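# Close both analyser doors, then release and withdraw

## Task

Close both of the analyser's doors; when finished, neither gripper may hold anything and neither may be in contact with either door.

## Robot and tools

Robot: two six-joint arms, left_arm and right_arm, each with a parallel two-finger gripper. left_arm's base sits at (-0.037, +0.310, 0) m and right_arm's at (-0.008, -0.360, 0) m; the right base is yawed a few degrees. The arm names do not tell you which side of a picture an arm appears on.

Scene frame: the origin lies on the table surface midway between the arms; +x runs out across the table, +z is up, and left_arm is on the +y side. Every printed gripper pose uses this frame: end_effector_position in metres and end_effector_quat_wxyz. That point sits between the finger pads, roughly 1 cm short of the fingertips. The fingers extend along the gripper's +z axis and spread along its y axis. Printed hand positions can be somewhat wrong, especially when an arm is stretched far.

execute_actions takes "actions", a list holding zero or one item, plus an optional "pictures" boolean. An empty list moves nothing and just reports the state. A wait is {"steps": N} with N from 1 to 300; it sends no new target and returns once N control steps (1/30 s each) have passed since the previous result, your reply time included. A motion is {"rows": [...], "steps": N} with 1 to 15 rows and N at most 15 (15 if omitted). One row is used per step; when rows run out the final row repeats. A refused call does nothing to the robot.

Each row is a single list of 14 numbers, each within [-1, 1], always covering both arms: left_arm waist, shoulder, elbow, wrist pitch, wrist yaw, wrist roll, gripper opening, then right_arm in that same order. The six joint entries are offsets, not poses. They are measured from that arm's joint angles in the newest result that printed them (for a reply's second and later calls, or before any result in the scene showed them, from wherever the arm stands when the action starts). They are not added to the previous row. Scale: 1.0 equals 1.202 rad for the waist, 1.258 for the shoulder, 1.238 for the elbow, 2.073 for wrist pitch, and 2.022 for wrist yaw and wrist roll. The opening entry is absolute: +1 fully open, -1 shut.

Joint ranges in radians: waist -2.618 to 3.054, shoulder 0.000 to 3.142, elbow 0.000 to 3.142, wrist pitch -1.571 to 1.571, wrist yaw -1.571 to 1.571, wrist roll -2.094 to 2.094. The true ends can differ by up to 0.036 rad either way. A target more than 0.036 rad outside a range gets the whole call refused. A target past the real end is trimmed to that end, and the result may then print "joint sent to its limit", possibly about an earlier action. No such line does not prove there is room left.

Motion limits: each joint target is kept within a lead of the measured angle (0.202 rad waist, 0.258 shoulder, 0.238 elbow, 0.573 wrist pitch, 0.522 wrist yaw and roll). Targets that would move a gripper more than 70 mm from where it is are scaled back. Big moves therefore need several calls.

Arms keep heading for the last commanded target while you think or wait. They stop once all motion has nearly ceased, or once any step is HELD. An all-zero row is not a pause: it pulls the arm back to the reference angles. Arms can sag under zero offsets. To hold a posture, make the first call of a reply send offsets that return the arm to the angles you want, send zeros in later calls, and increase the aim when a joint keeps falling short.

Result lines: the state line "left_arm: …" | "right_arm: …" with each gripper's pose. "Joint positions" and "Joint velocities" give one block per arm: six joints (rad, rad/s), then the pad gap (m, m/s; 0.094 m is fully open). grip_measured is the measured finger opening on the command scale; each gripper's reading may be off by about 1 mm in its own constant way. Between the extremes the fingers go to where grip_measured would equal your command. To grasp, command about 0.03 below grip_measured; a smaller gap grips more softly. Pads push up to about 50 to 62 N, less on thin parts, with a brief harder spike on contact. "joint command not followed" means the clearance check altered or blocked some joint targets; the rest of the row ran. HELD marks steps on which your row was partly or wholly not sent. MOTOR HOT appears from 75 °C. At 90 °C that arm stops for 10 s; at 100 °C its motors and gripper let go and it drops. Both appear as OVER-TEMPERATURE FAULT. Holding loads heats motors, even while you think.

Pictures come from cam_low, cam_left_wrist and cam_right_wrist, each 504x504, in that order, unless "pictures": false. Approximate intrinsics and T_world_to_cam calibrations are provided; cam_low looks across the table from high +y, and the wrist camera poses follow the arm joints. zoom_image takes "camera" (one of those three names) and "region" [x0, y0, x1, y1] in image pixels from the top-left corner, at most 504 by 504; it magnifies the newest full image.

read_manual, with optional "section" ("licences"), only returns licence text. finished_scene takes "scene", the current scene's number, ends that scene for good and reports success; the doors must stay shut afterwards.

Cautions: never let the arms collide or press on each other; push doors closed gently instead of slamming them; avoid hard shoves; keep every object on the table. Parts held may occasionally be tugged and loose items nudged. Finish with both grippers open, empty and clear of the doors. Fast, smooth, low-effort motion is better.

Each tool is called after "Emit:" as name([rows], argument=value, ...), one row to a line, values as JSON.

## Session

Emit:
execute_actions(actions=[])

Scene clock: 0.00 s of 4800.00 s.
left_arm: end_effector_position=(+0.1973, -0.0328, +0.2517) grip_measured=+1.000 end_effector_quat_wxyz=(+0.687, +0.387, +0.605, -0.103) | right_arm: end_effector_position=(+0.1823, -0.2126, +0.2407) grip_measured=+1.000 end_effector_quat_wxyz=(-0.590, +0.699, -0.256, +0.313)
Joint positions: left_arm=[-1.154  1.308  0.602  0.669 -0.437  0.404  0.094] | right_arm=[ 0.592  0.211  0.353 -0.254 -0.281 -1.738  0.094]
Joint velocities: left_arm=[-0.002 -0.002 -0.002  0.007 -0.022 -0.066  0.   ] | right_arm=[-0.002 -0.007  0.012  0.022  0.066 -0.007  0.   ]
Motor temperatures (°C, as the motors report them): left_arm=[17 17 18 20 20 18] | right_arm=[18 20 18 16 18 17]

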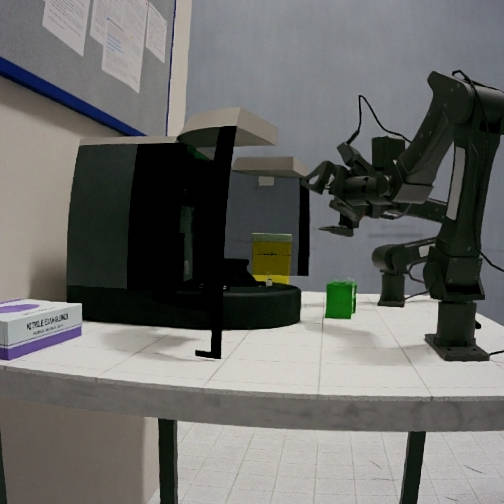

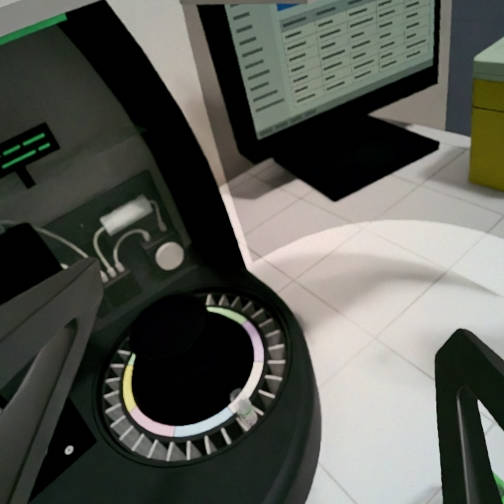

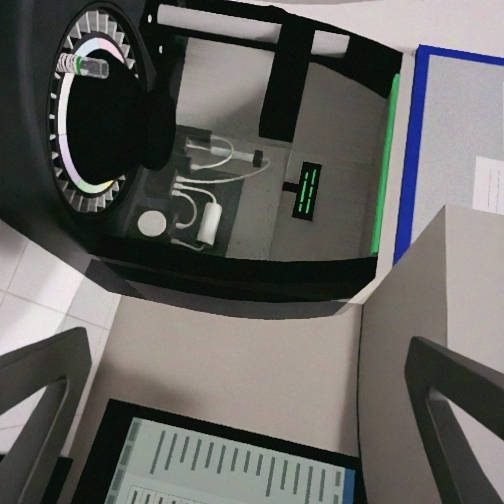

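Emit:
zoom_image(camera="cam_low", region=[50, 90, 350, 390])

Emit:
zoom_image(camera="cam_right_wrist", region=[0, 0, 504, 504])

Region (50, 90, 350, 390) of cam_low's 504x504 image, scaled by 1.680, with more detail than that image has.

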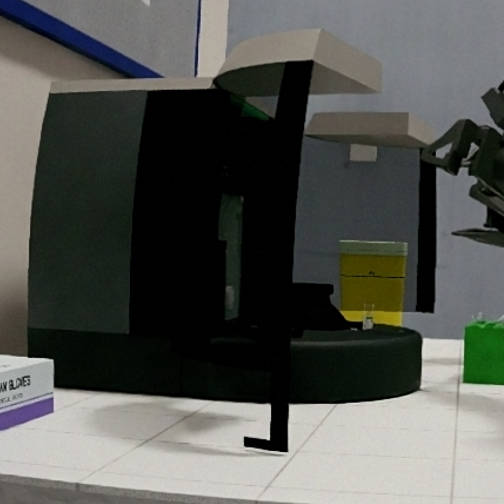

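Region (0, 0, 504, 504) of cam_right_wrist's 504x504 image, scaled by 1.000.

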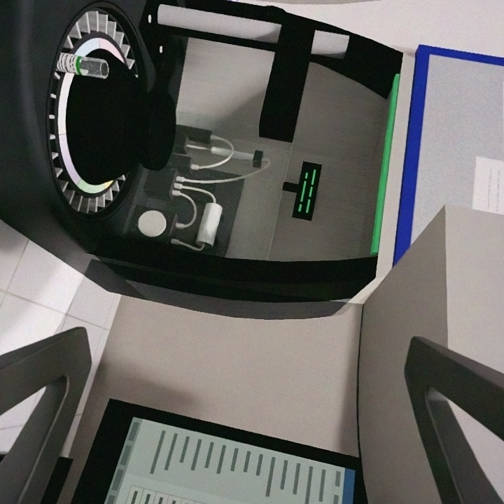

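Emit:
execute_actions([
  {"rows": [[0.02,-0.1,0.06,-0.07,0.03,-0.03,1,0,0,0,0.08,0,0.12,0.6],[0.03,-0.2,0.11,-0.14,0.06,-0.06,1,0,0,0,0.16,0,0.24,0.2],[0.06,-0.36,0.2,-0.26,0.11,-0.1,1,0,0,0,0.3,0,0.43,-1]], "steps": 15},
], pictures=false)

Scene clock: 120.50 s of 4800.00 s.
left_arm: end_effector_position=(+0.1497, +0.0457, +0.4424) grip_measured=+1.000 end_effector_quat_wxyz=(+0.745, +0.294, +0.537, -0.264) | right_arm: end_effector_position=(+0.1599, -0.2234, +0.3778) grip_measured=-0.994 end_effector_quat_wxyz=(+0.838, -0.421, +0.321, -0.132)
Joint positions: left_arm=[-1.089  0.832  0.857  0.236 -0.242  0.224  0.094] | right_arm=[ 0.592  0.211  0.35   0.337 -0.281 -0.933  0.   ]
Joint velocities: left_arm=[-0.002  0.134 -0.002 -0.564  0.154 -0.139  0.   ] | right_arm=[-0.012 -0.012  0.012  0.256 -0.022  0.403 -0.001]
Motor temperatures (°C, as the motors report them): left_arm=[17 18 20 27 20 18] | right_arm=[18 20 20 25 18 17]
Steps of this call (steps 1 to 90: nothing new was sent; then 117.00 s passed at rest; steps 91 to 105: all 15 steps of this action). Readings (joint positions):
91: left_arm=[-1.151 1.296 0.607 0.643 -0.428 0.397] | right_arm=[0.592 0.211 0.352 -0.240 -0.281 -1.705]
92: left_arm=[-1.146 1.265 0.618 0.586 -0.411 0.383] | right_arm=[0.592 0.211 0.350 -0.201 -0.281 -1.631]
94: left_arm=[-1.125 1.177 0.671 0.447 -0.366 0.344] | right_arm=[0.592 0.211 0.350 -0.061 -0.281 -1.475]
98: left_arm=[-1.096 0.970 0.785 0.302 -0.298 0.282] | right_arm=[0.592 0.211 0.350 0.205 -0.281 -1.138]
105: the state above

Emit:
execute_actions([
  {"rows": [[0.03,-0.04,0.02,-0.06,0.02,-0.02,1,0,0,0,0.05,0,0.07,-1],[0.07,-0.08,0.04,-0.09,0.03,-0.03,1,0,0,0,0.08,0,0.12,-1],[0.12,-0.12,0.06,-0.12,0.04,-0.04,1,0,0,0,0.11,0,0.16,-1],[0.17,-0.16,0.08,-0.15,0.05,-0.05,1,0,0,0,0.14,0,0.2,-1],[0.22,-0.2,0.1,-0.18,0.06,-0.06,1,0,0,0,0.17,0,0.24,-1],[0.27,-0.24,0.11,-0.21,0.07,-0.07,1,0,0,0,0.2,0,0.28,-1],[0.32,-0.28,0.13,-0.24,0.08,-0.08,1,-0.03,0,0,0.23,0,0.32,-1],[0.37,-0.32,0.15,-0.27,0.09,-0.09,1,-0.07,0,0,0.26,0,0.36,-1],[0.42,-0.36,0.17,-0.3,0.1,-0.1,1,-0.12,0,0,0.29,0,0.4,-1],[0.47,-0.39,0.18,-0.33,0.11,-0.105,1,-0.17,0,0,0.31,0,0.43,-1],[0.51,-0.41,0.19,-0.345,0.12,-0.11,1,-0.22,0,0,0.32,0,0.46,-1],[0.532,-0.423,0.196,-0.355,0.12,-0.111,1,-0.27,0,0,0.32,0,0.461,-1],[0.532,-0.423,0.196,-0.355,0.12,-0.111,1,-0.32,0,0,0.32,0,0.461,-1],[0.532,-0.423,0.196,-0.355,0.12,-0.111,1,-0.36,0,0,0.32,0,0.461,-1],[0.532,-0.423,0.196,-0.355,0.12,-0.111,1,-0.38,0,0,0.32,0,0.461,-1]], "steps": 15},
], pictures=false)

Emit:
execute_actions([
  {"steps": 15},
])

Scene clock: 138.60 s of 4800.00 s.
left_arm: end_effector_position=(+0.0667, +0.2713, +0.5264) grip_measured=+1.000 end_effector_quat_wxyz=(+0.839, +0.104, +0.509, -0.164) | right_arm: end_effector_position=(+0.1024, -0.3022, +0.4780) grip_measured=-0.994 end_effector_quat_wxyz=(+0.959, -0.160, +0.236, +0.007)
Joint positions: left_arm=[-0.462  0.282  1.1   -0.338 -0.061  0.041  0.094] | right_arm=[ 0.209  0.211  0.35   0.921 -0.283 -0.126  0.   ]
Joint velocities: left_arm=[ 0.247 -0.632  0.364 -0.33   0.33  -0.168  0.   ] | right_arm=[-1.316 -0.002  0.002  0.535  0.037  0.725 -0.001]
Motor temperatures (°C, as the motors report them): left_arm=[17 18 20 27 20 18] | right_arm=[18 20 20 24 18 17]
Steps of this call (steps 1 to 30: the robot went on to your last target; steps 31 to 90: nothing new was sent; then 14.60 s passed at rest; steps 91 to 105: all 15 steps of this action). Readings (joint positions):
91: left_arm=[-1.085 0.847 0.857 0.143 -0.219 0.208] | right_arm=[0.592 0.211 0.350 0.367 -0.281 -0.868]
92: left_arm=[-1.068 0.833 0.857 0.124 -0.209 0.202] | right_arm=[0.592 0.211 0.350 0.383 -0.281 -0.840]
94: left_arm=[-0.991 0.772 0.867 0.052 -0.187 0.184] | right_arm=[0.592 0.211 0.350 0.445 -0.281 -0.752]
98: left_arm=[-0.792 0.601 0.936 -0.086 -0.152 0.137] | right_arm=[0.572 0.211 0.350 0.637 -0.282 -0.506]
105: the state above

Scene clock: 139.10 s of 4800.00 s.
left_arm: end_effector_position=(+0.0766, +0.2573, +0.4975) grip_measured=+1.000 end_effector_quat_wxyz=(+0.796, +0.129, +0.563, -0.179) | right_arm: end_effector_position=(+0.0913, -0.3092, +0.4855) grip_measured=-0.994 end_effector_quat_wxyz=(+0.966, -0.140, +0.216, +0.027)
Joint positions: left_arm=[-0.456  0.295  1.113 -0.48  -0.011  0.009  0.094] | right_arm=[ 0.147  0.211  0.35   0.989 -0.283 -0.013  0.   ]
Joint velocities: left_arm=[ 0.002  0.002  0.017 -0.022  0.051 -0.081  0.   ] | right_arm=[-0.007 -0.012 -0.012 -0.095 -0.007 -0.007 -0.002]
Motor temperatures (°C, as the motors report them): left_arm=[17 18 20 27 20 18] | right_arm=[18 20 20 24 18 17]
Steps of this call (steps 1 to 15: the robot went on to your last target). Readings (joint positions):
1: left_arm=[-0.457 0.266 1.109 -0.349 -0.051 0.034] | right_arm=[0.175 0.211 0.350 0.936 -0.283 -0.103]
2: left_arm=[-0.456 0.261 1.113 -0.359 -0.043 0.029] | right_arm=[0.157 0.211 0.350 0.947 -0.283 -0.084]
4: left_arm=[-0.456 0.267 1.113 -0.393 -0.031 0.021] | right_arm=[0.147 0.211 0.350 0.964 -0.283 -0.057]
8: left_arm=[-0.456 0.292 1.113 -0.454 -0.018 0.013] | right_arm=[0.147 0.211 0.350 0.982 -0.283 -0.028]
15: the state above
camera_calibration (this result's frames):
cam_left_wrist: T_world_to_cam=[[-0.398445, -0.897075, 0.191043, 0.176301], [-0.419637, -0.00691274, -0.907666, 0.505999], [0.815565, -0.441823, -0.373691, 0.334512], [0, 0, 0, 1]] pos_world=[0.0097649, 0.309448, 0.550601]
cam_right_wrist: T_world_to_cam=[[0.0934141, -0.953335, 0.287099, -0.445755], [0.673974, -0.151697, -0.723013, 0.27697], [0.732826, 0.261037, 0.628352, -0.185409], [0, 0, 0, 1]] pos_world=[-0.00915824, -0.33454, 0.444731]

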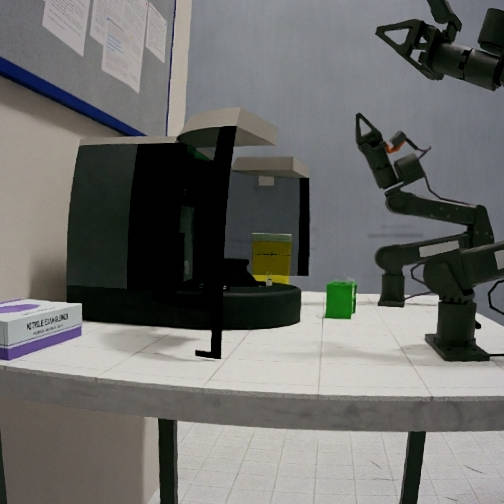

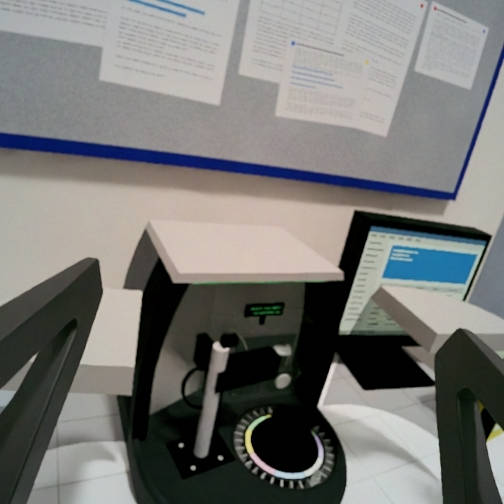

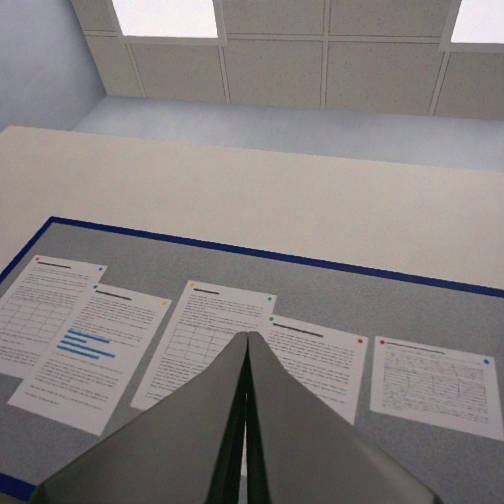

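Emit:
zoom_image(camera="cam_low", region=[220, 220, 420, 340])

Region (220, 220, 420, 340) of cam_low's 504x504 image, scaled by 2.520, with more detail than that image has; it fills the top 302 rows of this view, and the rest is white.

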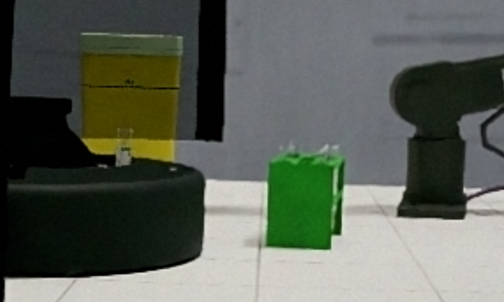

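Emit:
execute_actions([
  {"rows": [[0.04,0,0,0,0.03,0,0.5,-0.03,0,0,0,-0.02,0,-1],[0.1,0,0,0,0.07,0,0,-0.08,0,0,0,-0.05,0,-1],[0.17,0,0,0,0.12,0,-0.5,-0.13,0,0,0,-0.09,0,-1],[0.24,0,0,0,0.17,0,-1,-0.19,0,0,0,-0.13,0,-1],[0.31,0,0,0,0.22,0,-1,-0.25,0,0,0,-0.17,0,-1],[0.38,0,0,0,0.27,0,-1,-0.31,0,0,0,-0.21,0,-1],[0.45,0,0,0,0.32,0,-1,-0.37,0,0,0,-0.25,0,-1],[0.52,0,0,0,0.37,0,-1,-0.43,0.03,0,0,-0.29,0,-1],[0.59,0,0,0,0.42,0,-1,-0.49,0.06,0,0,-0.33,0,-1],[0.66,0.03,0,0.02,0.47,0,-1,-0.55,0.09,0,0,-0.37,0,-1],[0.73,0.06,0,0.04,0.52,0,-1,-0.6,0.12,0,0,-0.41,0,-1],[0.8,0.1,0,0.06,0.57,0,-1,-0.65,0.15,0,0,-0.44,0,-1],[0.87,0.14,0,0.08,0.62,0,-1,-0.68,0.18,0,0,-0.47,0,-1],[0.94,0.18,0,0.1,0.67,0,-1,-0.7,0.2,0,0,-0.488,0,-1],[1.0,0.22,0,0.13,0.7,0,-1,-0.705,0.22,0,0,-0.488,0,-1]], "steps": 15},
], pictures=false)

Emit:
execute_actions([
  {"steps": 10},
], pictures=false)

Scene clock: 259.60 s of 4800.00 s.
left_arm: end_effector_position=(+0.1102, +0.2174, +0.4825) grip_measured=-0.977 end_effector_quat_wxyz=(+0.757, +0.268, +0.587, -0.099) | right_arm: end_effector_position=(+0.1904, -0.3410, +0.3947) grip_measured=-0.994 end_effector_quat_wxyz=(+0.815, -0.335, +0.438, -0.175)
Joint positions: left_arm=[ 0.507  0.43   1.113 -0.348  1.039  0.008  0.001] | right_arm=[-0.658  0.428  0.35   1.001 -1.057 -0.011  0.   ]
Joint velocities: left_arm=[ 2.161  1.482 -0.007  1.077  2.645  0.007  0.   ] | right_arm=[-0.755  1.053 -0.017 -0.168 -1.473 -0.037  0.   ]
Motor temperatures (°C, as the motors report them): left_arm=[17 18 19 27 20 18] | right_arm=[18 20 20 20 18 17]
From where the robot then was, a joint's target lay farther than a number of 1.0 reaches, so one or more steps of this call were cut to that.
Steps of this call (steps 1 to 15: the robot went on to your last target; steps 16 to 90: nothing new was sent; then 117.00 s passed at rest; steps 91 to 105: all 15 steps of this action). Readings (joint positions):
91: left_arm=[-0.450 0.295 1.113 -0.483 -0.003 0.008] | right_arm=[0.143 0.211 0.350 0.991 -0.288 -0.009]
92: left_arm=[-0.425 0.295 1.113 -0.483 0.017 0.008] | right_arm=[0.124 0.211 0.350 0.991 -0.303 -0.009]
94: left_arm=[-0.309 0.295 1.113 -0.483 0.100 0.008] | right_arm=[0.034 0.211 0.350 0.991 -0.367 -0.009]
98: left_arm=[-0.012 0.295 1.113 -0.483 0.381 0.008] | right_arm=[-0.241 0.213 0.350 0.992 -0.589 -0.009]
105: the state above

Scene clock: 259.93 s of 4800.00 s.
left_arm: end_effector_position=(+0.1450, +0.2423, +0.4673) grip_measured=-0.977 end_effector_quat_wxyz=(+0.716, +0.297, +0.619, -0.127) | right_arm: end_effector_position=(+0.1998, -0.3368, +0.3633) grip_measured=-0.994 end_effector_quat_wxyz=(+0.778, -0.384, +0.482, -0.122)
Joint positions: left_arm=[ 0.741  0.59   1.104 -0.243  1.355  0.008  0.001] | right_arm=[-0.69   0.489  0.35   0.983 -1.245 -0.011  0.   ]
Joint velocities: left_arm=[ 0.022 -0.125  0.002  0.242  0.286 -0.022  0.   ] | right_arm=[ 0.002  0.007  0.007 -0.007 -0.183 -0.066 -0.001]
Motor temperatures (°C, as the motors report them): left_arm=[17 18 19 27 20 18] | right_arm=[18 20 20 20 18 17]
Steps of this call (steps 1 to 10: the robot went on to your last target). Readings (joint positions):
1: left_arm=[0.582 0.480 1.113 -0.315 1.117 0.008] | right_arm=[-0.677 0.459 0.350 0.993 -1.098 -0.011]
2: left_arm=[0.651 0.525 1.113 -0.296 1.172 0.008] | right_arm=[-0.686 0.478 0.350 0.985 -1.130 -0.011]
4: left_arm=[0.726 0.588 1.110 -0.279 1.242 0.008] | right_arm=[-0.690 0.489 0.350 0.979 -1.179 -0.011]
8: left_arm=[0.741 0.599 1.104 -0.257 1.328 0.008] | right_arm=[-0.690 0.489 0.350 0.983 -1.232 -0.011]
10: the state above

Emit:
execute_actions([
  {"rows": [[0.04,0.02,0,0.03,0.027,0,-1,0,0.02,0.005,-0.01,-0.012,0,-1],[0.09,0.05,-0.01,0.06,0.027,0,-1,0,0.045,0.01,-0.025,-0.012,0,-1],[0.15,0.09,-0.02,0.09,0.027,0,-1,0,0.07,0.015,-0.04,-0.012,0,-1],[0.21,0.14,-0.03,0.12,0.027,0,-1,0,0.1,0.02,-0.06,-0.012,0,-1],[0.26,0.19,-0.045,0.15,0.027,0,-1,0,0.13,0.03,-0.08,-0.012,0,-1],[0.3,0.25,-0.06,0.19,0.027,0,-1,0,0.16,0.035,-0.1,-0.012,0,-1],[0.33,0.31,-0.08,0.23,0.027,0,-1,0,0.19,0.04,-0.12,-0.012,0,-1],[0.34,0.37,-0.1,0.27,0.027,0,-1,0,0.22,0.05,-0.14,-0.012,0,-1],[0.34,0.43,-0.125,0.31,0.027,0,-1,0,0.25,0.055,-0.16,-0.012,0,-1],[0.34,0.49,-0.15,0.35,0.027,0,-1,0,0.28,0.06,-0.18,-0.012,0,-1],[0.34,0.55,-0.175,0.38,0.027,0,-1,0,0.3,0.065,-0.2,-0.012,0,-1],[0.34,0.61,-0.2,0.41,0.027,0,-1,0,0.32,0.07,-0.22,-0.012,0,-1],[0.34,0.66,-0.22,0.43,0.027,0,-1,0,0.335,0.075,-0.235,-0.012,0,-1],[0.34,0.7,-0.235,0.445,0.027,0,-1,0,0.344,0.077,-0.244,-0.012,0,-1],[0.34,0.723,-0.246,0.455,0.027,0,-1,0,0.344,0.077,-0.244,-0.012,0,-1]], "steps": 15},
], pictures=false)

Emit:
execute_actions([
  {"steps": 15},
])

Scene clock: 272.03 s of 4800.00 s.
left_arm: end_effector_position=(+0.2385, +0.4835, +0.3591) grip_measured=-0.977 end_effector_quat_wxyz=(+0.709, +0.134, +0.690, -0.069) | right_arm: end_effector_position=(+0.2684, -0.4101, +0.2734) grip_measured=-0.995 end_effector_quat_wxyz=(+0.707, -0.188, +0.671, +0.119)
Joint positions: left_arm=[1.13  1.204 0.907 0.386 1.416 0.008 0.001] | right_arm=[-0.69   0.904  0.404  0.6   -1.27  -0.011  0.   ]
Joint velocities: left_arm=[ 0.12   1.912 -0.764  1.443  0.037 -0.022 -0.001] | right_arm=[ 0.012  0.398  0.022 -0.813  0.037  0.007 -0.   ]
Motor temperatures (°C, as the motors report them): left_arm=[17 18 19 27 20 18] | right_arm=[18 20 20 20 18 17]
Steps of this call (steps 1 to 30: the robot went on to your last target; steps 31 to 90: nothing new was sent; then 8.60 s passed at rest; steps 91 to 105: all 15 steps of this action). Readings (joint positions):
91: left_arm=[0.748 0.585 1.104 -0.218 1.404 0.008] | right_arm=[-0.690 0.490 0.350 0.983 -1.267 -0.011]
92: left_arm=[0.772 0.591 1.104 -0.202 1.410 0.008] | right_arm=[-0.690 0.496 0.350 0.982 -1.268 -0.011]
94: left_arm=[0.872 0.630 1.104 -0.138 1.421 0.008] | right_arm=[-0.690 0.533 0.350 0.968 -1.269 -0.011]
98: left_arm=[1.037 0.802 1.084 0.012 1.423 0.008] | right_arm=[-0.690 0.684 0.366 0.859 -1.270 -0.011]
105: the state above

Scene clock: 272.53 s of 4800.00 s.
left_arm: end_effector_position=(+0.2571, +0.5363, +0.2570) grip_measured=-0.977 end_effector_quat_wxyz=(+0.695, +0.073, +0.707, -0.107) | right_arm: end_effector_position=(+0.2701, -0.4119, +0.2583) grip_measured=-0.995 end_effector_quat_wxyz=(+0.688, -0.153, +0.692, +0.155)
Joint positions: left_arm=[1.146 1.514 0.781 0.674 1.401 0.008 0.001] | right_arm=[-0.69   0.917  0.404  0.498 -1.27  -0.011  0.   ]
Joint velocities: left_arm=[-0.012  0.007  0.002  0.168 -0.095 -0.007 -0.001] | right_arm=[-0.017  0.002 -0.012 -0.022  0.051 -0.007 -0.   ]
Motor temperatures (°C, as the motors report them): left_arm=[17 18 19 27 20 18] | right_arm=[18 20 20 20 18 17]
Steps of this call (steps 1 to 15: the robot went on to your last target). Readings (joint positions):
1: left_arm=[1.134 1.274 0.882 0.432 1.415 0.008] | right_arm=[-0.690 0.914 0.404 0.574 -1.270 -0.011]
2: left_arm=[1.137 1.348 0.861 0.478 1.414 0.008] | right_arm=[-0.690 0.917 0.404 0.553 -1.270 -0.011]
4: left_arm=[1.142 1.478 0.826 0.542 1.405 0.008] | right_arm=[-0.690 0.917 0.404 0.530 -1.270 -0.011]
8: left_arm=[1.146 1.549 0.781 0.582 1.398 0.008] | right_arm=[-0.690 0.917 0.404 0.509 -1.270 -0.011]
15: the state above
camera_calibration (this result's frames):
cam_left_wrist: T_world_to_cam=[[-0.157736, -0.961795, 0.223762, 0.508839], [-0.698355, -0.051556, -0.713892, 0.411197], [0.698154, -0.268872, -0.663542, 0.23266], [0, 0, 0, 1]] pos_world=[0.204991, 0.573154, 0.334071]
cam_right_wrist: T_world_to_cam=[[0.441716, -0.896786, 0.0257431, -0.498389], [-0.346729, -0.197107, -0.917021, 0.283681], [0.827445, 0.396137, -0.398007, 0.148341], [0, 0, 0, 1]] pos_world=[0.195762, -0.449796, 0.332012]

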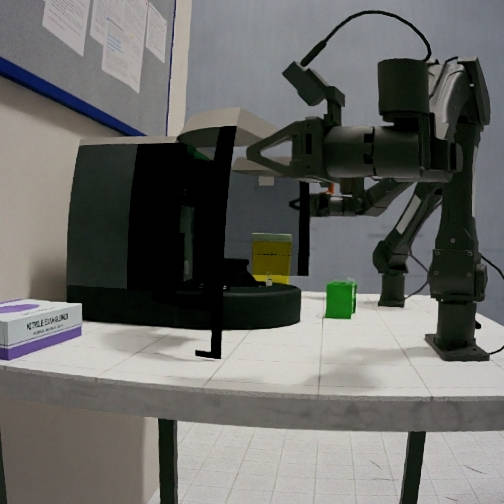

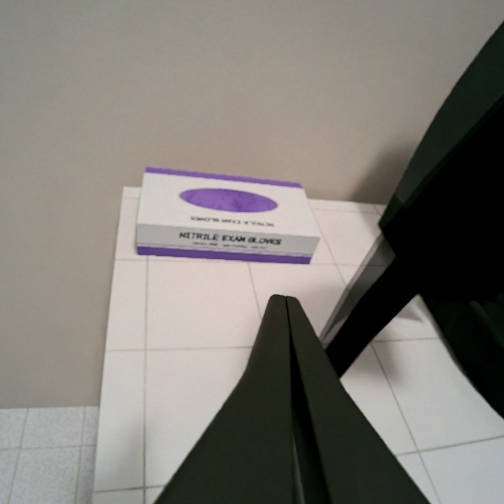

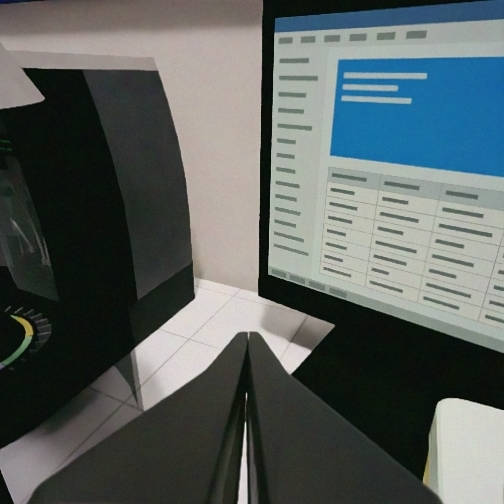

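Emit:
execute_actions([
  {"rows": [[0,0.01,0.02,0.014,0.004,0,-1,0.01,0,0.033,0,0,0,-1],[0,0.025,0.04,0.014,0.004,0,-1,0.03,0,0.033,0,0,0,-1],[-0.01,0.04,0.06,0.014,0.004,0,-1,0.055,0,0.033,0,0,0,-1],[-0.025,0.055,0.085,0.014,0.004,0,-1,0.08,0,0.033,0,0,0,-1],[-0.045,0.07,0.105,0.014,0.004,0,-1,0.105,0,0.033,0,0,0,-1],[-0.065,0.08,0.125,0.014,0.004,0,-1,0.13,0,0.033,0,0,0,-1],[-0.085,0.08,0.125,0.014,0.004,0,-1,0.155,0,0.033,0,0,0,-1],[-0.105,0.08,0.125,0.014,0.004,0,-1,0.175,0,0.033,0,0,0,-1],[-0.125,0.08,0.125,0.014,0.004,0,-1,0.195,0,0.033,0,0,0,-1],[-0.145,0.08,0.125,0.014,0.004,0,-1,0.21,0,0.033,0,0,0,-1],[-0.16,0.08,0.125,0.014,0.004,0,-1,0.225,0,0.033,0,0,0,-1],[-0.175,0.08,0.125,0.014,0.004,0,-1,0.235,0,0.033,0,0,0,-1],[-0.188,0.08,0.125,0.014,0.004,0,-1,0.24,0,0.033,0,0,0,-1]], "steps": 15},
], pictures=false)

Emit:
execute_actions([
  {"steps": 8},
])

Scene clock: 298.53 s of 4800.00 s.
left_arm: end_effector_position=(+0.3175, +0.4887, +0.2686) grip_measured=-0.977 end_effector_quat_wxyz=(+0.686, +0.168, +0.687, -0.170) | right_arm: end_effector_position=(+0.2737, -0.3345, +0.2580) grip_measured=-0.995 end_effector_quat_wxyz=(+0.660, -0.245, +0.665, +0.248)
Joint positions: left_arm=[0.923 1.613 0.91  0.693 1.404 0.008 0.001] | right_arm=[-0.415  0.917  0.404  0.496 -1.269 -0.011  0.   ]
Joint velocities: left_arm=[-0.271  0.012  0.002  0.022 -0.037 -0.007 -0.001] | right_arm=[ 0.071 -0.007 -0.012 -0.051  0.037 -0.037  0.001]
Motor temperatures (°C, as the motors report them): left_arm=[17 19 20 27 20 18] | right_arm=[18 20 22 21 18 17]
Steps of this call (steps 1 to 30: the robot went on to your last target; steps 31 to 90: nothing new was sent; then 22.50 s passed at rest; steps 91 to 105: all 15 steps of this action). Readings (joint positions):
91: left_arm=[1.146 1.514 0.781 0.690 1.401 0.008] | right_arm=[-0.690 0.917 0.404 0.496 -1.270 -0.011]
92: left_arm=[1.146 1.517 0.784 0.690 1.402 0.008] | right_arm=[-0.686 0.917 0.404 0.496 -1.270 -0.011]
94: left_arm=[1.142 1.540 0.812 0.691 1.405 0.008] | right_arm=[-0.653 0.917 0.404 0.496 -1.269 -0.011]
98: left_arm=[1.077 1.608 0.901 0.693 1.403 0.008] | right_arm=[-0.536 0.917 0.404 0.496 -1.269 -0.011]
105: the state above

Scene clock: 298.80 s of 4800.00 s.
left_arm: end_effector_position=(+0.3185, +0.4865, +0.2686) grip_measured=-0.977 end_effector_quat_wxyz=(+0.685, +0.170, +0.687, -0.172) | right_arm: end_effector_position=(+0.2736, -0.3340, +0.2580) grip_measured=-0.995 end_effector_quat_wxyz=(+0.660, -0.246, +0.665, +0.248)
Joint positions: left_arm=[0.917 1.613 0.91  0.693 1.405 0.008 0.001] | right_arm=[-0.413  0.917  0.404  0.496 -1.269 -0.011  0.   ]
Joint velocities: left_arm=[ 0.012  0.002  0.017  0.007  0.022 -0.037 -0.001] | right_arm=[-0.012 -0.007 -0.002 -0.022 -0.022  0.007  0.001]
Motor temperatures (°C, as the motors report them): left_arm=[17 19 20 27 20 18] | right_arm=[18 20 22 21 18 17]
Steps of this call (steps 1 to 8: the robot went on to your last target). Readings (joint positions):
1: left_arm=[0.918 1.613 0.910 0.693 1.405 0.008] | right_arm=[-0.413 0.917 0.404 0.496 -1.269 -0.011]
2: left_arm=[0.917 1.613 0.910 0.693 1.405 0.008] | right_arm=[-0.413 0.917 0.404 0.496 -1.269 -0.011]
4: left_arm=[0.917 1.613 0.910 0.693 1.405 0.008] | right_arm=[-0.413 0.917 0.404 0.496 -1.269 -0.011]
8: the state above
camera_calibration (this result's frames):
cam_left_wrist: T_world_to_cam=[[-0.381204, -0.907133, 0.178305, 0.524879], [-0.670155, 0.138283, -0.729225, 0.362514], [0.636848, -0.397476, -0.660634, 0.26536], [0, 0, 0, 1]] pos_world=[0.274033, 0.531479, 0.346071]
cam_right_wrist: T_world_to_cam=[[0.669285, -0.742632, 0.0235502, -0.440292], [-0.28174, -0.282987, -0.91681, 0.253506], [0.687517, 0.606973, -0.398628, 0.223247], [0, 0, 0, 1]] pos_world=[0.212617, -0.390741, 0.331779]

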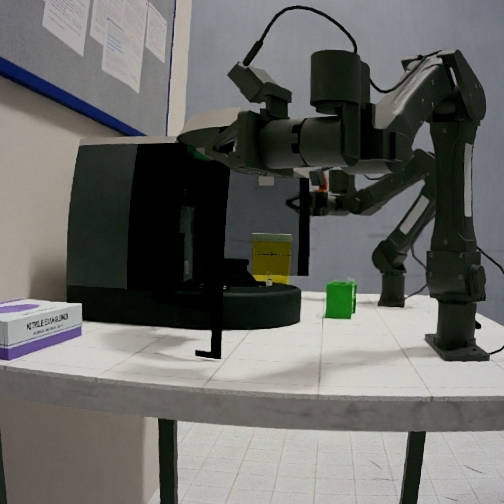

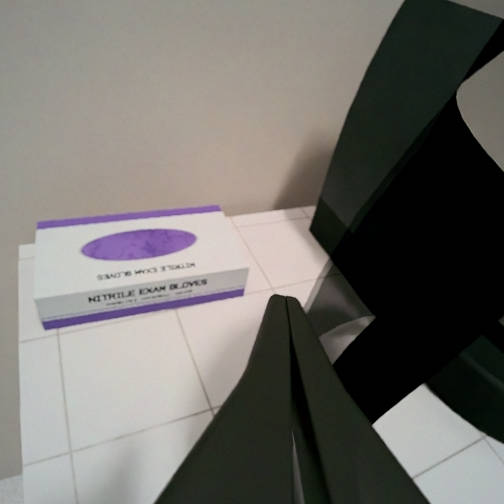

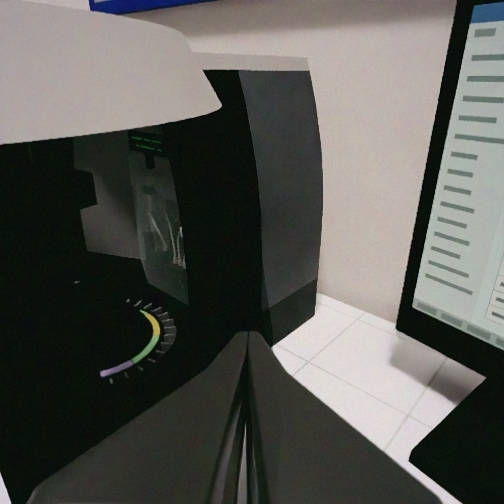

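Emit:
execute_actions([
  {"rows": [[-0.008,0,0.02,0.005,0,0,-1,0.02,0,0.033,0,0,0,-1],[-0.016,0,0.02,0.005,0,0,-1,0.03,0,0.033,0,0,0,-1],[-0.024,0,0.02,0.005,0,0,-1,0.04,0,0.033,0,0,0,-1],[-0.032,0,0.02,0.005,0,0,-1,0.05,0,0.033,0,0,0,-1],[-0.04,0,0.02,0.005,0,0,-1,0.06,0,0.033,0,0,0,-1],[-0.048,0,0.02,0.005,0,0,-1,0.07,0,0.033,0,0,0,-1],[-0.056,0,0.02,0.005,0,0,-1,0.08,0,0.033,0,0,0,-1],[-0.064,0,0.02,0.005,0,0,-1,0.09,0,0.033,0,0,0,-1],[-0.072,0,0.02,0.005,0,0,-1,0.1,0,0.033,0,0,0,-1],[-0.08,0,0.02,0.005,0,0,-1,0.11,0,0.033,0,0,0,-1],[-0.088,0,0.02,0.005,0,0,-1,0.12,0,0.033,0,0,0,-1],[-0.096,0,0.02,0.005,0,0,-1,0.13,0,0.033,0,0,0,-1],[-0.104,0,0.02,0.005,0,0,-1,0.14,0,0.033,0,0,0,-1],[-0.112,0,0.02,0.005,0,0,-1,0.15,0,0.033,0,0,0,-1],[-0.12,0,0.02,0.005,0,0,-1,0.16,0,0.033,0,0,0,-1]], "steps": 15},
])

Scene clock: 308.00 s of 4800.00 s.
left_arm: end_effector_position=(+0.3374, +0.4428, +0.2687) grip_measured=-0.977 end_effector_quat_wxyz=(+0.674, +0.211, +0.675, -0.212) | right_arm: end_effector_position=(+0.2679, -0.2926, +0.2583) grip_measured=-0.995 end_effector_quat_wxyz=(+0.641, -0.293, +0.645, +0.294)
Joint positions: left_arm=[0.796 1.613 0.91  0.695 1.402 0.008 0.001] | right_arm=[-0.259  0.917  0.404  0.498 -1.258 -0.011  0.   ]
Joint velocities: left_arm=[-0.203 -0.002  0.007  0.051 -0.051 -0.037 -0.001] | right_arm=[0.325 0.002 0.002 0.066 0.007 0.007 0.001]
Motor temperatures (°C, as the motors report them): left_arm=[17 19 21 27 20 18] | right_arm=[18 20 22 21 18 17]
Steps of this call (steps 1 to 15: the robot went on to your last target; steps 16 to 90: nothing new was sent; then 5.70 s passed at rest; steps 91 to 105: all 15 steps of this action). Readings (joint positions):
91: left_arm=[0.917 1.613 0.910 0.693 1.405 0.008] | right_arm=[-0.411 0.917 0.404 0.496 -1.269 -0.011]
92: left_arm=[0.916 1.613 0.910 0.693 1.405 0.008] | right_arm=[-0.405 0.917 0.404 0.496 -1.269 -0.011]
94: left_arm=[0.906 1.613 0.910 0.693 1.405 0.008] | right_arm=[-0.385 0.917 0.404 0.496 -1.269 -0.011]
98: left_arm=[0.865 1.613 0.910 0.693 1.405 0.008] | right_arm=[-0.338 0.917 0.404 0.496 -1.266 -0.011]
105: the state above
camera_calibration (this result's frames):
cam_left_wrist: T_world_to_cam=[[-0.48538, -0.856156, 0.17721, 0.5053], [-0.648672, 0.216746, -0.729552, 0.339393], [0.586201, -0.469061, -0.660568, 0.284803], [0, 0, 0, 1]] pos_world=[0.298466, 0.492643, 0.346192]
cam_right_wrist: T_world_to_cam=[[0.767281, -0.640761, 0.0265456, -0.402929], [-0.236563, -0.321262, -0.916967, 0.240615], [0.596085, 0.697292, -0.398079, 0.252972], [0, 0, 0, 1]] pos_world=[0.215287, -0.357276, 0.332035]

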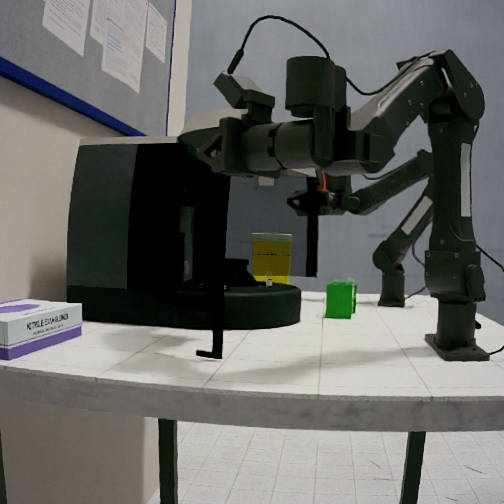

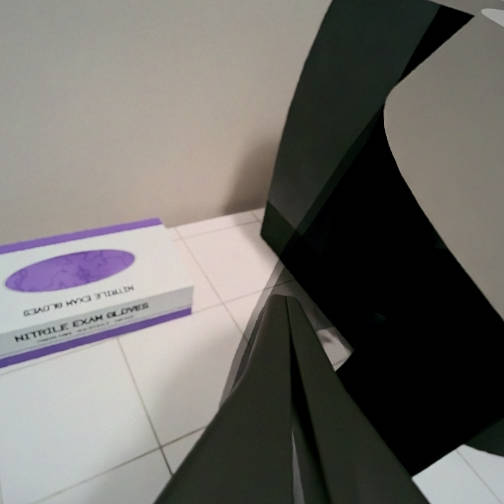

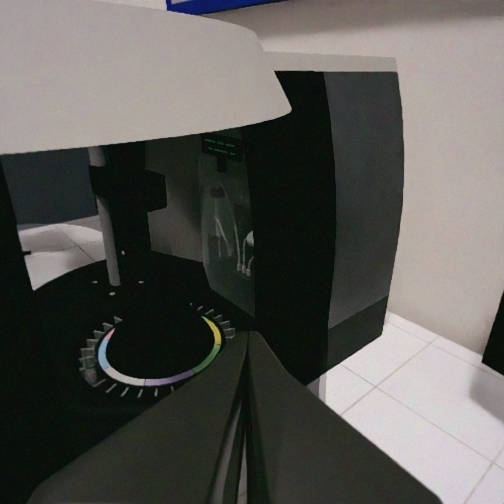

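Emit:
execute_actions([
  {"rows": [[-0.015,-0.012,0,0,0.003,0,-1,0.04,0,0.033,0,-0.005,0,-1],[-0.015,-0.024,-0.015,0,0.003,0,-1,0.048,0,0.033,0,-0.005,0,-1],[-0.015,-0.036,-0.03,0,0.003,0,-1,0.056,0,0.033,0,-0.005,0,-1],[-0.015,-0.048,-0.042,0,0.003,0,-1,0.064,0,0.033,0,-0.005,0,-1],[-0.015,-0.06,-0.053,0,0.003,0,-1,0.072,0,0.033,0,-0.005,0,-1],[-0.015,-0.072,-0.064,0,0.003,0,-1,0.08,0,0.033,0,-0.005,0,-1],[-0.015,-0.084,-0.075,0,0.003,0,-1,0.088,0,0.033,0,-0.005,0,-1],[-0.015,-0.096,-0.086,0,0.003,0,-1,0.096,0,0.033,0,-0.005,0,-1],[-0.015,-0.108,-0.097,0,0.003,0,-1,0.104,0,0.033,0,-0.005,0,-1],[-0.015,-0.12,-0.108,0,0.003,0,-1,0.112,0,0.033,0,-0.005,0,-1],[-0.015,-0.132,-0.119,0,0.003,0,-1,0.12,0,0.033,0,-0.005,0,-1],[-0.015,-0.144,-0.13,0,0.003,0,-1,0.128,0,0.033,0,-0.005,0,-1],[-0.015,-0.156,-0.14,0,0.003,0,-1,0.136,0,0.033,0,-0.005,0,-1],[-0.015,-0.168,-0.15,0,0.003,0,-1,0.144,0,0.033,0,-0.005,0,-1],[-0.015,-0.18,-0.16,0,0.003,0,-1,0.15,0,0.033,0,-0.005,0,-1]], "steps": 15},
], pictures=false)

Emit:
execute_actions([
  {"steps": 8},
])

Scene clock: 326.93 s of 4800.00 s.
left_arm: end_effector_position=(+0.3080, +0.4061, +0.2731) grip_measured=-0.977 end_effector_quat_wxyz=(+0.677, +0.221, +0.671, -0.208) | right_arm: end_effector_position=(+0.2552, -0.2527, +0.2587) grip_measured=-0.995 end_effector_quat_wxyz=(+0.619, -0.340, +0.621, +0.339)
Joint positions: left_arm=[0.781 1.433 0.749 0.697 1.395 0.008 0.001] | right_arm=[-0.111  0.917  0.404  0.501 -1.255 -0.011  0.   ]
Joint velocities: left_arm=[-0.007 -0.427 -0.374 -0.022 -0.022 -0.066 -0.   ] | right_arm=[ 0.266 -0.017  0.007 -0.081  0.022  0.007  0.001]
Motor temperatures (°C, as the motors report them): left_arm=[17 19 21 27 20 18] | right_arm=[18 20 22 22 18 17]
Steps of this call (steps 1 to 30: the robot went on to your last target; steps 31 to 90: nothing new was sent; then 15.43 s passed at rest; steps 91 to 105: all 15 steps of this action). Readings (joint positions):
91: left_arm=[0.781 1.613 0.910 0.697 1.401 0.008] | right_arm=[-0.237 0.917 0.404 0.499 -1.257 -0.011]
92: left_arm=[0.781 1.613 0.910 0.697 1.401 0.008] | right_arm=[-0.233 0.917 0.404 0.499 -1.256 -0.011]
94: left_arm=[0.781 1.603 0.898 0.697 1.398 0.008] | right_arm=[-0.219 0.917 0.404 0.500 -1.256 -0.011]
98: left_arm=[0.781 1.544 0.842 0.697 1.397 0.008] | right_arm=[-0.179 0.917 0.404 0.501 -1.255 -0.011]
105: the state above

Scene clock: 327.20 s of 4800.00 s.
left_arm: end_effector_position=(+0.3030, +0.4011, +0.2743) grip_measured=-0.977 end_effector_quat_wxyz=(+0.678, +0.224, +0.670, -0.206) | right_arm: end_effector_position=(+0.2535, -0.2487, +0.2587) grip_measured=-0.995 end_effector_quat_wxyz=(+0.617, -0.345, +0.619, +0.344)
Joint positions: left_arm=[0.781 1.404 0.728 0.697 1.397 0.008 0.001] | right_arm=[-0.096  0.917  0.404  0.501 -1.255 -0.011  0.   ]
Joint velocities: left_arm=[-0.012 -0.027  0.007 -0.037 -0.066 -0.007 -0.001] | right_arm=[-0.002  0.017 -0.002 -0.051 -0.022  0.007 -0.   ]
Motor temperatures (°C, as the motors report them): left_arm=[17 19 21 27 20 18] | right_arm=[18 20 22 22 18 17]
Steps of this call (steps 1 to 8: the robot went on to your last target). Readings (joint positions):
1: left_arm=[0.781 1.420 0.738 0.697 1.395 0.008] | right_arm=[-0.103 0.917 0.404 0.501 -1.255 -0.011]
2: left_arm=[0.781 1.411 0.731 0.697 1.397 0.008] | right_arm=[-0.098 0.917 0.404 0.501 -1.255 -0.011]
4: left_arm=[0.781 1.404 0.728 0.697 1.397 0.008] | right_arm=[-0.096 0.917 0.404 0.501 -1.255 -0.011]
8: the state above
camera_calibration (this result's frames):
cam_left_wrist: T_world_to_cam=[[-0.497862, -0.854258, 0.149591, 0.462446], [-0.631208, 0.238637, -0.737989, 0.318456], [0.594735, -0.46184, -0.658023, 0.283], [0, 0, 0, 1]] pos_world=[0.262936, 0.449753, 0.352059]
cam_right_wrist: T_world_to_cam=[[0.860179, -0.50914, 0.0294733, -0.355341], [-0.179162, -0.355787, -0.917233, 0.228587], [0.477487, 0.783704, -0.397259, 0.282443], [0, 0, 0, 1]] pos_world=[0.211749, -0.320942, 0.332344]

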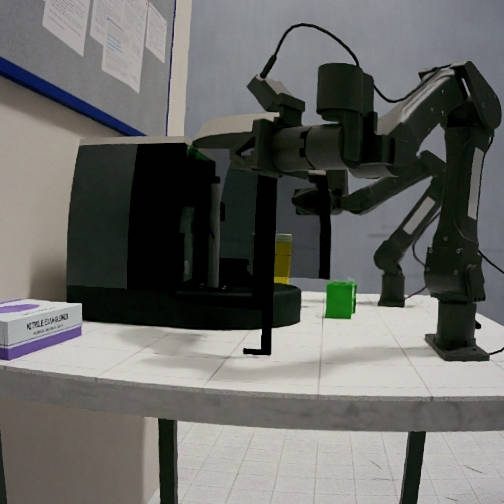

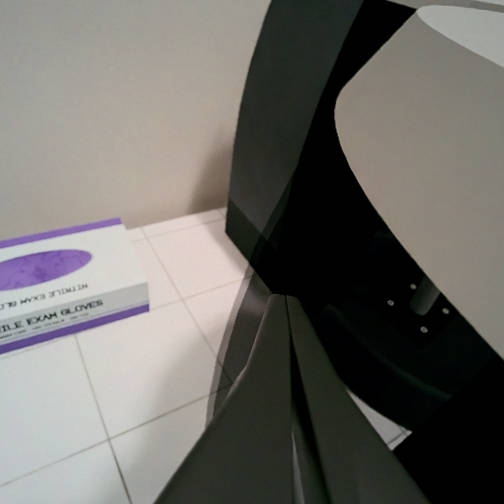

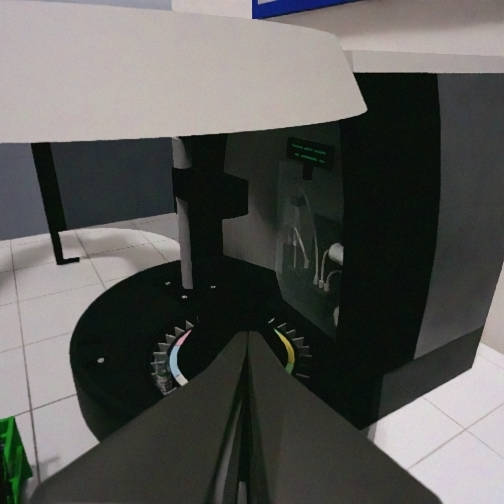

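Emit:
zoom_image(camera="cam_low", region=[290, 250, 380, 330])

Region (290, 250, 380, 330) of cam_low's 504x504 image, scaled by 5.600, with more detail than that image has.

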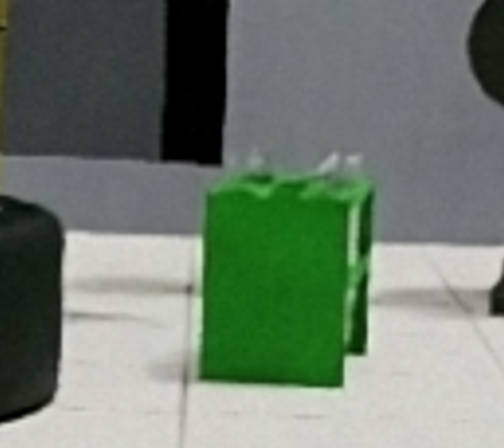

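Emit:
execute_actions([
  {"rows": [[-0.003,-0.025,-0.015,-0.004,0,0,-1,0,0,0.033,0,0,0,-1],[-0.004,-0.042,-0.027,-0.008,0,0,-1,0,0,0.033,0,0,0,-1],[-0.005,-0.059,-0.039,-0.012,0,0,-1,0,0,0.033,0,0,0,-1],[-0.006,-0.076,-0.051,-0.016,0,0,-1,0,0,0.033,0,0,0,-1],[-0.007,-0.093,-0.063,-0.02,0,0,-1,0,0,0.033,0,0,0,-1],[-0.008,-0.11,-0.075,-0.024,0,0,-1,0,0,0.033,0,0,0,-1],[-0.009,-0.127,-0.087,-0.028,0,0,-1,0,0,0.033,0,0,0,-1],[-0.01,-0.144,-0.099,-0.032,0,0,-1,0,0,0.033,0,0,0,-1],[-0.011,-0.161,-0.111,-0.036,0,0,-1,0,0,0.033,0,0,0,-1],[-0.012,-0.178,-0.123,-0.041,0,0,-1,0,0,0.033,0,0,0,-1],[-0.013,-0.195,-0.135,-0.046,0,0,-1,0,0,0.033,0,0,0,-1],[-0.014,-0.212,-0.146,-0.051,0,0,-1,0,0,0.033,0,0,0,-1],[-0.015,-0.229,-0.157,-0.056,0,0,-1,0,0,0.033,0,0,0,-1],[-0.016,-0.246,-0.168,-0.062,0,0,-1,0,0,0.033,0,0,0,-1],[-0.017,-0.263,-0.178,-0.068,0,0,-1,0,0,0.033,0,0,0,-1]], "steps": 15},
], pictures=false)

Emit:
execute_actions([
  {"rows": [[-0.012,-0.06,-0.04,-0.025,0,0,-1,0,0,0.033,0,0,0,-1],[-0.014,-0.08,-0.048,-0.033,0,0,-1,0,0,0.033,0,0,0,-1],[-0.016,-0.1,-0.056,-0.041,0,0,-1,0,0,0.033,0,0,0,-1],[-0.018,-0.12,-0.064,-0.049,0,0,-1,0,0,0.033,0,0,0,-1],[-0.02,-0.14,-0.072,-0.057,0,0,-1,0,0,0.033,0,0,0,-1],[-0.022,-0.16,-0.079,-0.065,0,0,-1,0,0,0.033,0,0,0,-1],[-0.024,-0.18,-0.086,-0.073,0,0,-1,0,0,0.033,0,0,0,-1],[-0.026,-0.2,-0.093,-0.081,0,0,-1,0,0,0.033,0,0,0,-1],[-0.028,-0.22,-0.1,-0.089,0,0,-1,0,0,0.033,0,0,0,-1],[-0.03,-0.24,-0.106,-0.097,0,0,-1,0,0,0.033,0,0,0,-1],[-0.032,-0.26,-0.112,-0.105,0,0,-1,0,0,0.033,0,0,0,-1],[-0.034,-0.28,-0.117,-0.113,0,0,-1,0,0,0.033,0,0,0,-1],[-0.035,-0.3,-0.122,-0.121,0,0,-1,0,0,0.033,0,0,0,-1],[-0.035,-0.32,-0.126,-0.129,0,0,-1,0,0,0.033,0,0,0,-1],[-0.035,-0.335,-0.13,-0.135,0,0,-1,0,0,0.033,0,0,0,-1]], "steps": 15},
])

Scene clock: 399.70 s of 4800.00 s.
left_arm: end_effector_position=(+0.2619, +0.3584, +0.2772) grip_measured=-0.977 end_effector_quat_wxyz=(+0.682, +0.229, +0.666, -0.197) | right_arm: end_effector_position=(+0.2535, -0.2487, +0.2587) grip_measured=-0.995 end_effector_quat_wxyz=(+0.617, -0.345, +0.619, +0.344)
Joint positions: left_arm=[0.773 1.128 0.547 0.624 1.383 0.008 0.001] | right_arm=[-0.096  0.917  0.404  0.501 -1.255 -0.011  0.   ]
Joint velocities: left_arm=[-0.051 -0.613 -0.408 -0.3    0.007  0.007 -0.001] | right_arm=[ 0.002 -0.022  0.017  0.007  0.022 -0.007 -0.001]
Motor temperatures (°C, as the motors report them): left_arm=[17 19 20 26 20 18] | right_arm=[18 20 23 23 18 17]
Steps of this call (steps 1 to 30: the robot went on to your last target; steps 31 to 90: nothing new was sent; then 69.00 s passed at rest; steps 91 to 105: all 15 steps of this action). Readings (joint positions):
91: left_arm=[0.781 1.404 0.728 0.697 1.397 0.008] | right_arm=[-0.096 0.917 0.404 0.501 -1.255 -0.011]
92: left_arm=[0.781 1.399 0.725 0.697 1.394 0.008] | right_arm=[-0.096 0.917 0.404 0.501 -1.255 -0.011]
94: left_arm=[0.781 1.373 0.705 0.693 1.386 0.008] | right_arm=[-0.096 0.917 0.404 0.501 -1.255 -0.011]
98: left_arm=[0.781 1.283 0.645 0.674 1.384 0.008] | right_arm=[-0.096 0.917 0.404 0.501 -1.255 -0.011]
105: the state above

Scene clock: 400.20 s of 4800.00 s.
left_arm: end_effector_position=(+0.2157, +0.3057, +0.2806) grip_measured=-0.977 end_effector_quat_wxyz=(+0.685, +0.248, +0.657, -0.195) | right_arm: end_effector_position=(+0.2535, -0.2487, +0.2587) grip_measured=-0.995 end_effector_quat_wxyz=(+0.617, -0.345, +0.619, +0.344)
Joint positions: left_arm=[0.741 0.763 0.409 0.431 1.378 0.008 0.001] | right_arm=[-0.096  0.917  0.404  0.501 -1.255 -0.011  0.   ]
Joint velocities: left_arm=[-0.037 -0.686 -0.164 -0.403  0.037 -0.037 -0.   ] | right_arm=[ 0.012  0.017  0.002 -0.007  0.007 -0.022 -0.001]
Motor temperatures (°C, as the motors report them): left_arm=[17 19 20 26 20 18] | right_arm=[18 20 23 23 18 17]
Steps of this call (steps 1 to 15: all 15 steps of this action). Readings (joint positions):
1: left_arm=[0.772 1.107 0.533 0.617 1.383 0.008] | right_arm=[-0.096 0.917 0.404 0.501 -1.255 -0.011]
2: left_arm=[0.770 1.086 0.521 0.610 1.382 0.008] | right_arm=[-0.096 0.917 0.404 0.501 -1.255 -0.011]
4: left_arm=[0.766 1.041 0.499 0.589 1.381 0.008] | right_arm=[-0.096 0.917 0.404 0.501 -1.255 -0.011]
8: left_arm=[0.756 0.939 0.461 0.537 1.379 0.008] | right_arm=[-0.096 0.917 0.404 0.501 -1.255 -0.011]
15: the state above
camera_calibration (this result's frames):
cam_left_wrist: T_world_to_cam=[[-0.520918, -0.848329, 0.0947751, 0.355098], [-0.594122, 0.280602, -0.753845, 0.274422], [0.612915, -0.448999, -0.650181, 0.284931], [0, 0, 0, 1]] pos_world=[0.173378, 0.352171, 0.358474]
cam_right_wrist: T_world_to_cam=[[0.860179, -0.50914, 0.0294733, -0.355341], [-0.179162, -0.355787, -0.917233, 0.228587], [0.477487, 0.783704, -0.397259, 0.282443], [0, 0, 0, 1]] pos_world=[0.211749, -0.320942, 0.332344]

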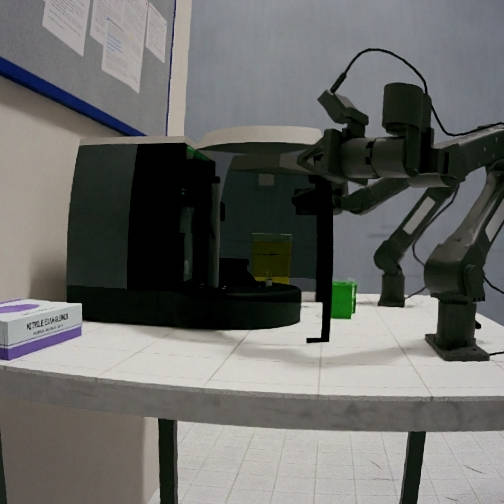

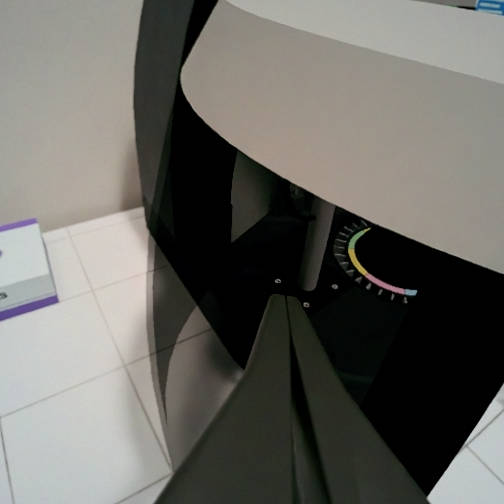

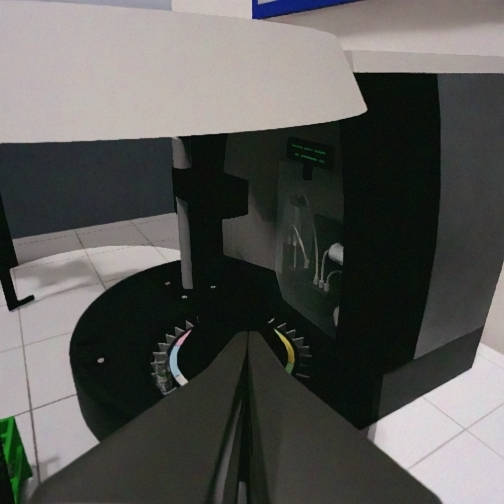

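Emit:
execute_actions([
  {"rows": [[0,-0.035,0,-0.04,-0.05,0,-1,0,0,0.033,0,0,0,-1],[0,-0.035,0.02,-0.05,-0.11,0.01,-1,0,0,0.033,0,0,0,-1],[0,-0.04,0.06,-0.07,-0.17,0.02,-1,0,0,0.033,0,0,0,-1],[0,-0.05,0.11,-0.1,-0.22,0.03,-1,0,0,0.033,0,0,0,-1],[0,-0.06,0.17,-0.13,-0.26,0.045,-1,0,0,0.033,0,0,0,-1],[0,-0.07,0.23,-0.16,-0.3,0.06,-1,0,0,0.033,0,0,0,-1],[0,-0.08,0.29,-0.19,-0.33,0.075,-1,0,0,0.033,0,0,0,-1],[0,-0.09,0.35,-0.22,-0.36,0.09,-1,0,0,0.033,0,0,0,-1],[0,-0.1,0.41,-0.25,-0.38,0.105,-1,0,0,0.033,0,0,0,-1],[-0.03,-0.11,0.46,-0.28,-0.39,0.12,-1,0,0,0.033,0,0,0,-1],[-0.08,-0.12,0.5,-0.31,-0.39,0.135,-1,0,0,0.033,0,0,0,-1],[-0.14,-0.13,0.53,-0.33,-0.39,0.15,-1,0,0,0.033,0,0,0,-1],[-0.2,-0.13,0.55,-0.345,-0.39,0.17,-1,0,0,0.033,0,0,0,-1],[-0.26,-0.13,0.558,-0.353,-0.39,0.19,-1,0,0,0.033,0,0,0,-1],[-0.32,-0.13,0.558,-0.353,-0.39,0.21,-1,0,0,0.033,0,0,0,-1]], "steps": 15},
], pictures=false)

Emit:
execute_actions([
  {"rows": [[-0.2,0,0.03,-0.05,-0.03,0.08,-1,0,0,0.033,0,0,0,-1],[-0.27,0,0.03,-0.05,-0.03,0.1,-1,0,0,0.033,0,0,0,-1],[-0.34,0,0.03,-0.05,-0.03,0.12,-1,0,0,0.033,0,0,0,-1],[-0.41,0,0.03,-0.05,-0.03,0.14,-0.6,0,0,0.033,0,0,0,-1],[-0.48,0,0.03,-0.05,-0.03,0.16,-0.2,0,0,0.033,0,0,0,-1],[-0.55,0,0.03,-0.05,-0.03,0.18,0.2,0,0,0.033,0,0,0,-1],[-0.62,0,0.03,-0.05,-0.03,0.2,0.6,0,0,0.033,0,0,0,-1],[-0.69,0,0.03,-0.05,-0.03,0.2,1,0,0,0.033,0,0,0,-1],[-0.76,0,0.03,-0.05,-0.03,0.2,1,0,0,0.033,0,0,0,-1],[-0.83,0.03,0.03,-0.05,-0.03,0.2,1,0,0,0.033,0,0,0,-1],[-0.9,0.06,0.03,-0.05,-0.03,0.2,1,0,0,0.033,0,0,0,-1],[-0.96,0.1,0.03,-0.05,-0.03,0.2,1,0,0,0.033,0,0,0,-1],[-1,0.14,0.03,-0.05,-0.03,0.2,1,0,0,0.033,0,0,0,-1],[-1,0.18,0.03,-0.05,-0.03,0.2,1,0,0,0.033,0,0,0,-1],[-1,0.22,0.03,-0.05,-0.03,0.2,1,0,0,0.033,0,0,0,-1]], "steps": 15},
], pictures=false)

Scene clock: 427.77 s of 4800.00 s.
left_arm: end_effector_position=(+0.1891, +0.3044, +0.5005) grip_measured=-0.977 end_effector_quat_wxyz=(+0.785, +0.211, +0.573, +0.107) | right_arm: end_effector_position=(+0.2535, -0.2487, +0.2587) grip_measured=-0.995 end_effector_quat_wxyz=(+0.617, -0.345, +0.619, +0.344)
Joint positions: left_arm=[ 0.482  0.619  1.068 -0.118  0.671  0.278  0.001] | right_arm=[-0.096  0.917  0.404  0.501 -1.255 -0.011  0.   ]
Joint velocities: left_arm=[-2.181 -0.54   0.867 -0.476 -0.447  0.945  0.001] | right_arm=[-0.007  0.007 -0.007 -0.007  0.022 -0.037  0.   ]
Motor temperatures (°C, as the motors report them): left_arm=[17 18 20 25 20 18] | right_arm=[18 20 23 23 18 17]
Steps of this call (steps 1 to 30: the robot went on to your last target; steps 31 to 90: nothing new was sent; then 24.07 s passed at rest; steps 91 to 105: all 15 steps of this action). Readings (joint positions):
91: left_arm=[0.740 0.721 0.402 0.369 1.368 0.008] | right_arm=[-0.096 0.917 0.404 0.501 -1.255 -0.011]
92: left_arm=[0.740 0.721 0.402 0.367 1.336 0.010] | right_arm=[-0.096 0.917 0.404 0.501 -1.255 -0.011]
94: left_arm=[0.740 0.721 0.428 0.321 1.225 0.023] | right_arm=[-0.096 0.917 0.404 0.501 -1.255 -0.011]
98: left_arm=[0.740 0.713 0.640 0.160 0.962 0.083] | right_arm=[-0.096 0.917 0.404 0.501 -1.255 -0.011]
105: the state above

Scene clock: 428.27 s of 4800.00 s.
left_arm: end_effector_position=(+0.1049, +0.0798, +0.4759) grip_measured=+1.000 end_effector_quat_wxyz=(+0.729, +0.555, +0.355, -0.190) | right_arm: end_effector_position=(+0.2535, -0.2487, +0.2587) grip_measured=-0.995 end_effector_quat_wxyz=(+0.617, -0.345, +0.619, +0.344)
Joint positions: left_arm=[-0.625  0.759  1.108 -0.184  0.623  0.65   0.094] | right_arm=[-0.096  0.917  0.404  0.501 -1.255 -0.011  0.   ]
Joint velocities: left_arm=[-1.658  1.473  0.007 -0.022 -0.066  0.183  0.   ] | right_arm=[ 0.002  0.032 -0.007  0.051 -0.022  0.007 -0.001]
Motor temperatures (°C, as the motors report them): left_arm=[17 18 20 25 20 18] | right_arm=[18 20 23 23 18 17]
Steps of this call (steps 1 to 15: all 15 steps of this action). Readings (joint positions):
1: left_arm=[0.408 0.604 1.090 -0.124 0.663 0.309] | right_arm=[-0.096 0.917 0.404 0.501 -1.255 -0.011]
2: left_arm=[0.333 0.595 1.103 -0.124 0.659 0.340] | right_arm=[-0.096 0.917 0.404 0.501 -1.255 -0.011]
4: left_arm=[0.183 0.592 1.108 -0.129 0.650 0.408] | right_arm=[-0.096 0.917 0.404 0.501 -1.255 -0.011]
8: left_arm=[-0.114 0.608 1.108 -0.177 0.632 0.549] | right_arm=[-0.096 0.917 0.404 0.501 -1.255 -0.011]
15: the state above


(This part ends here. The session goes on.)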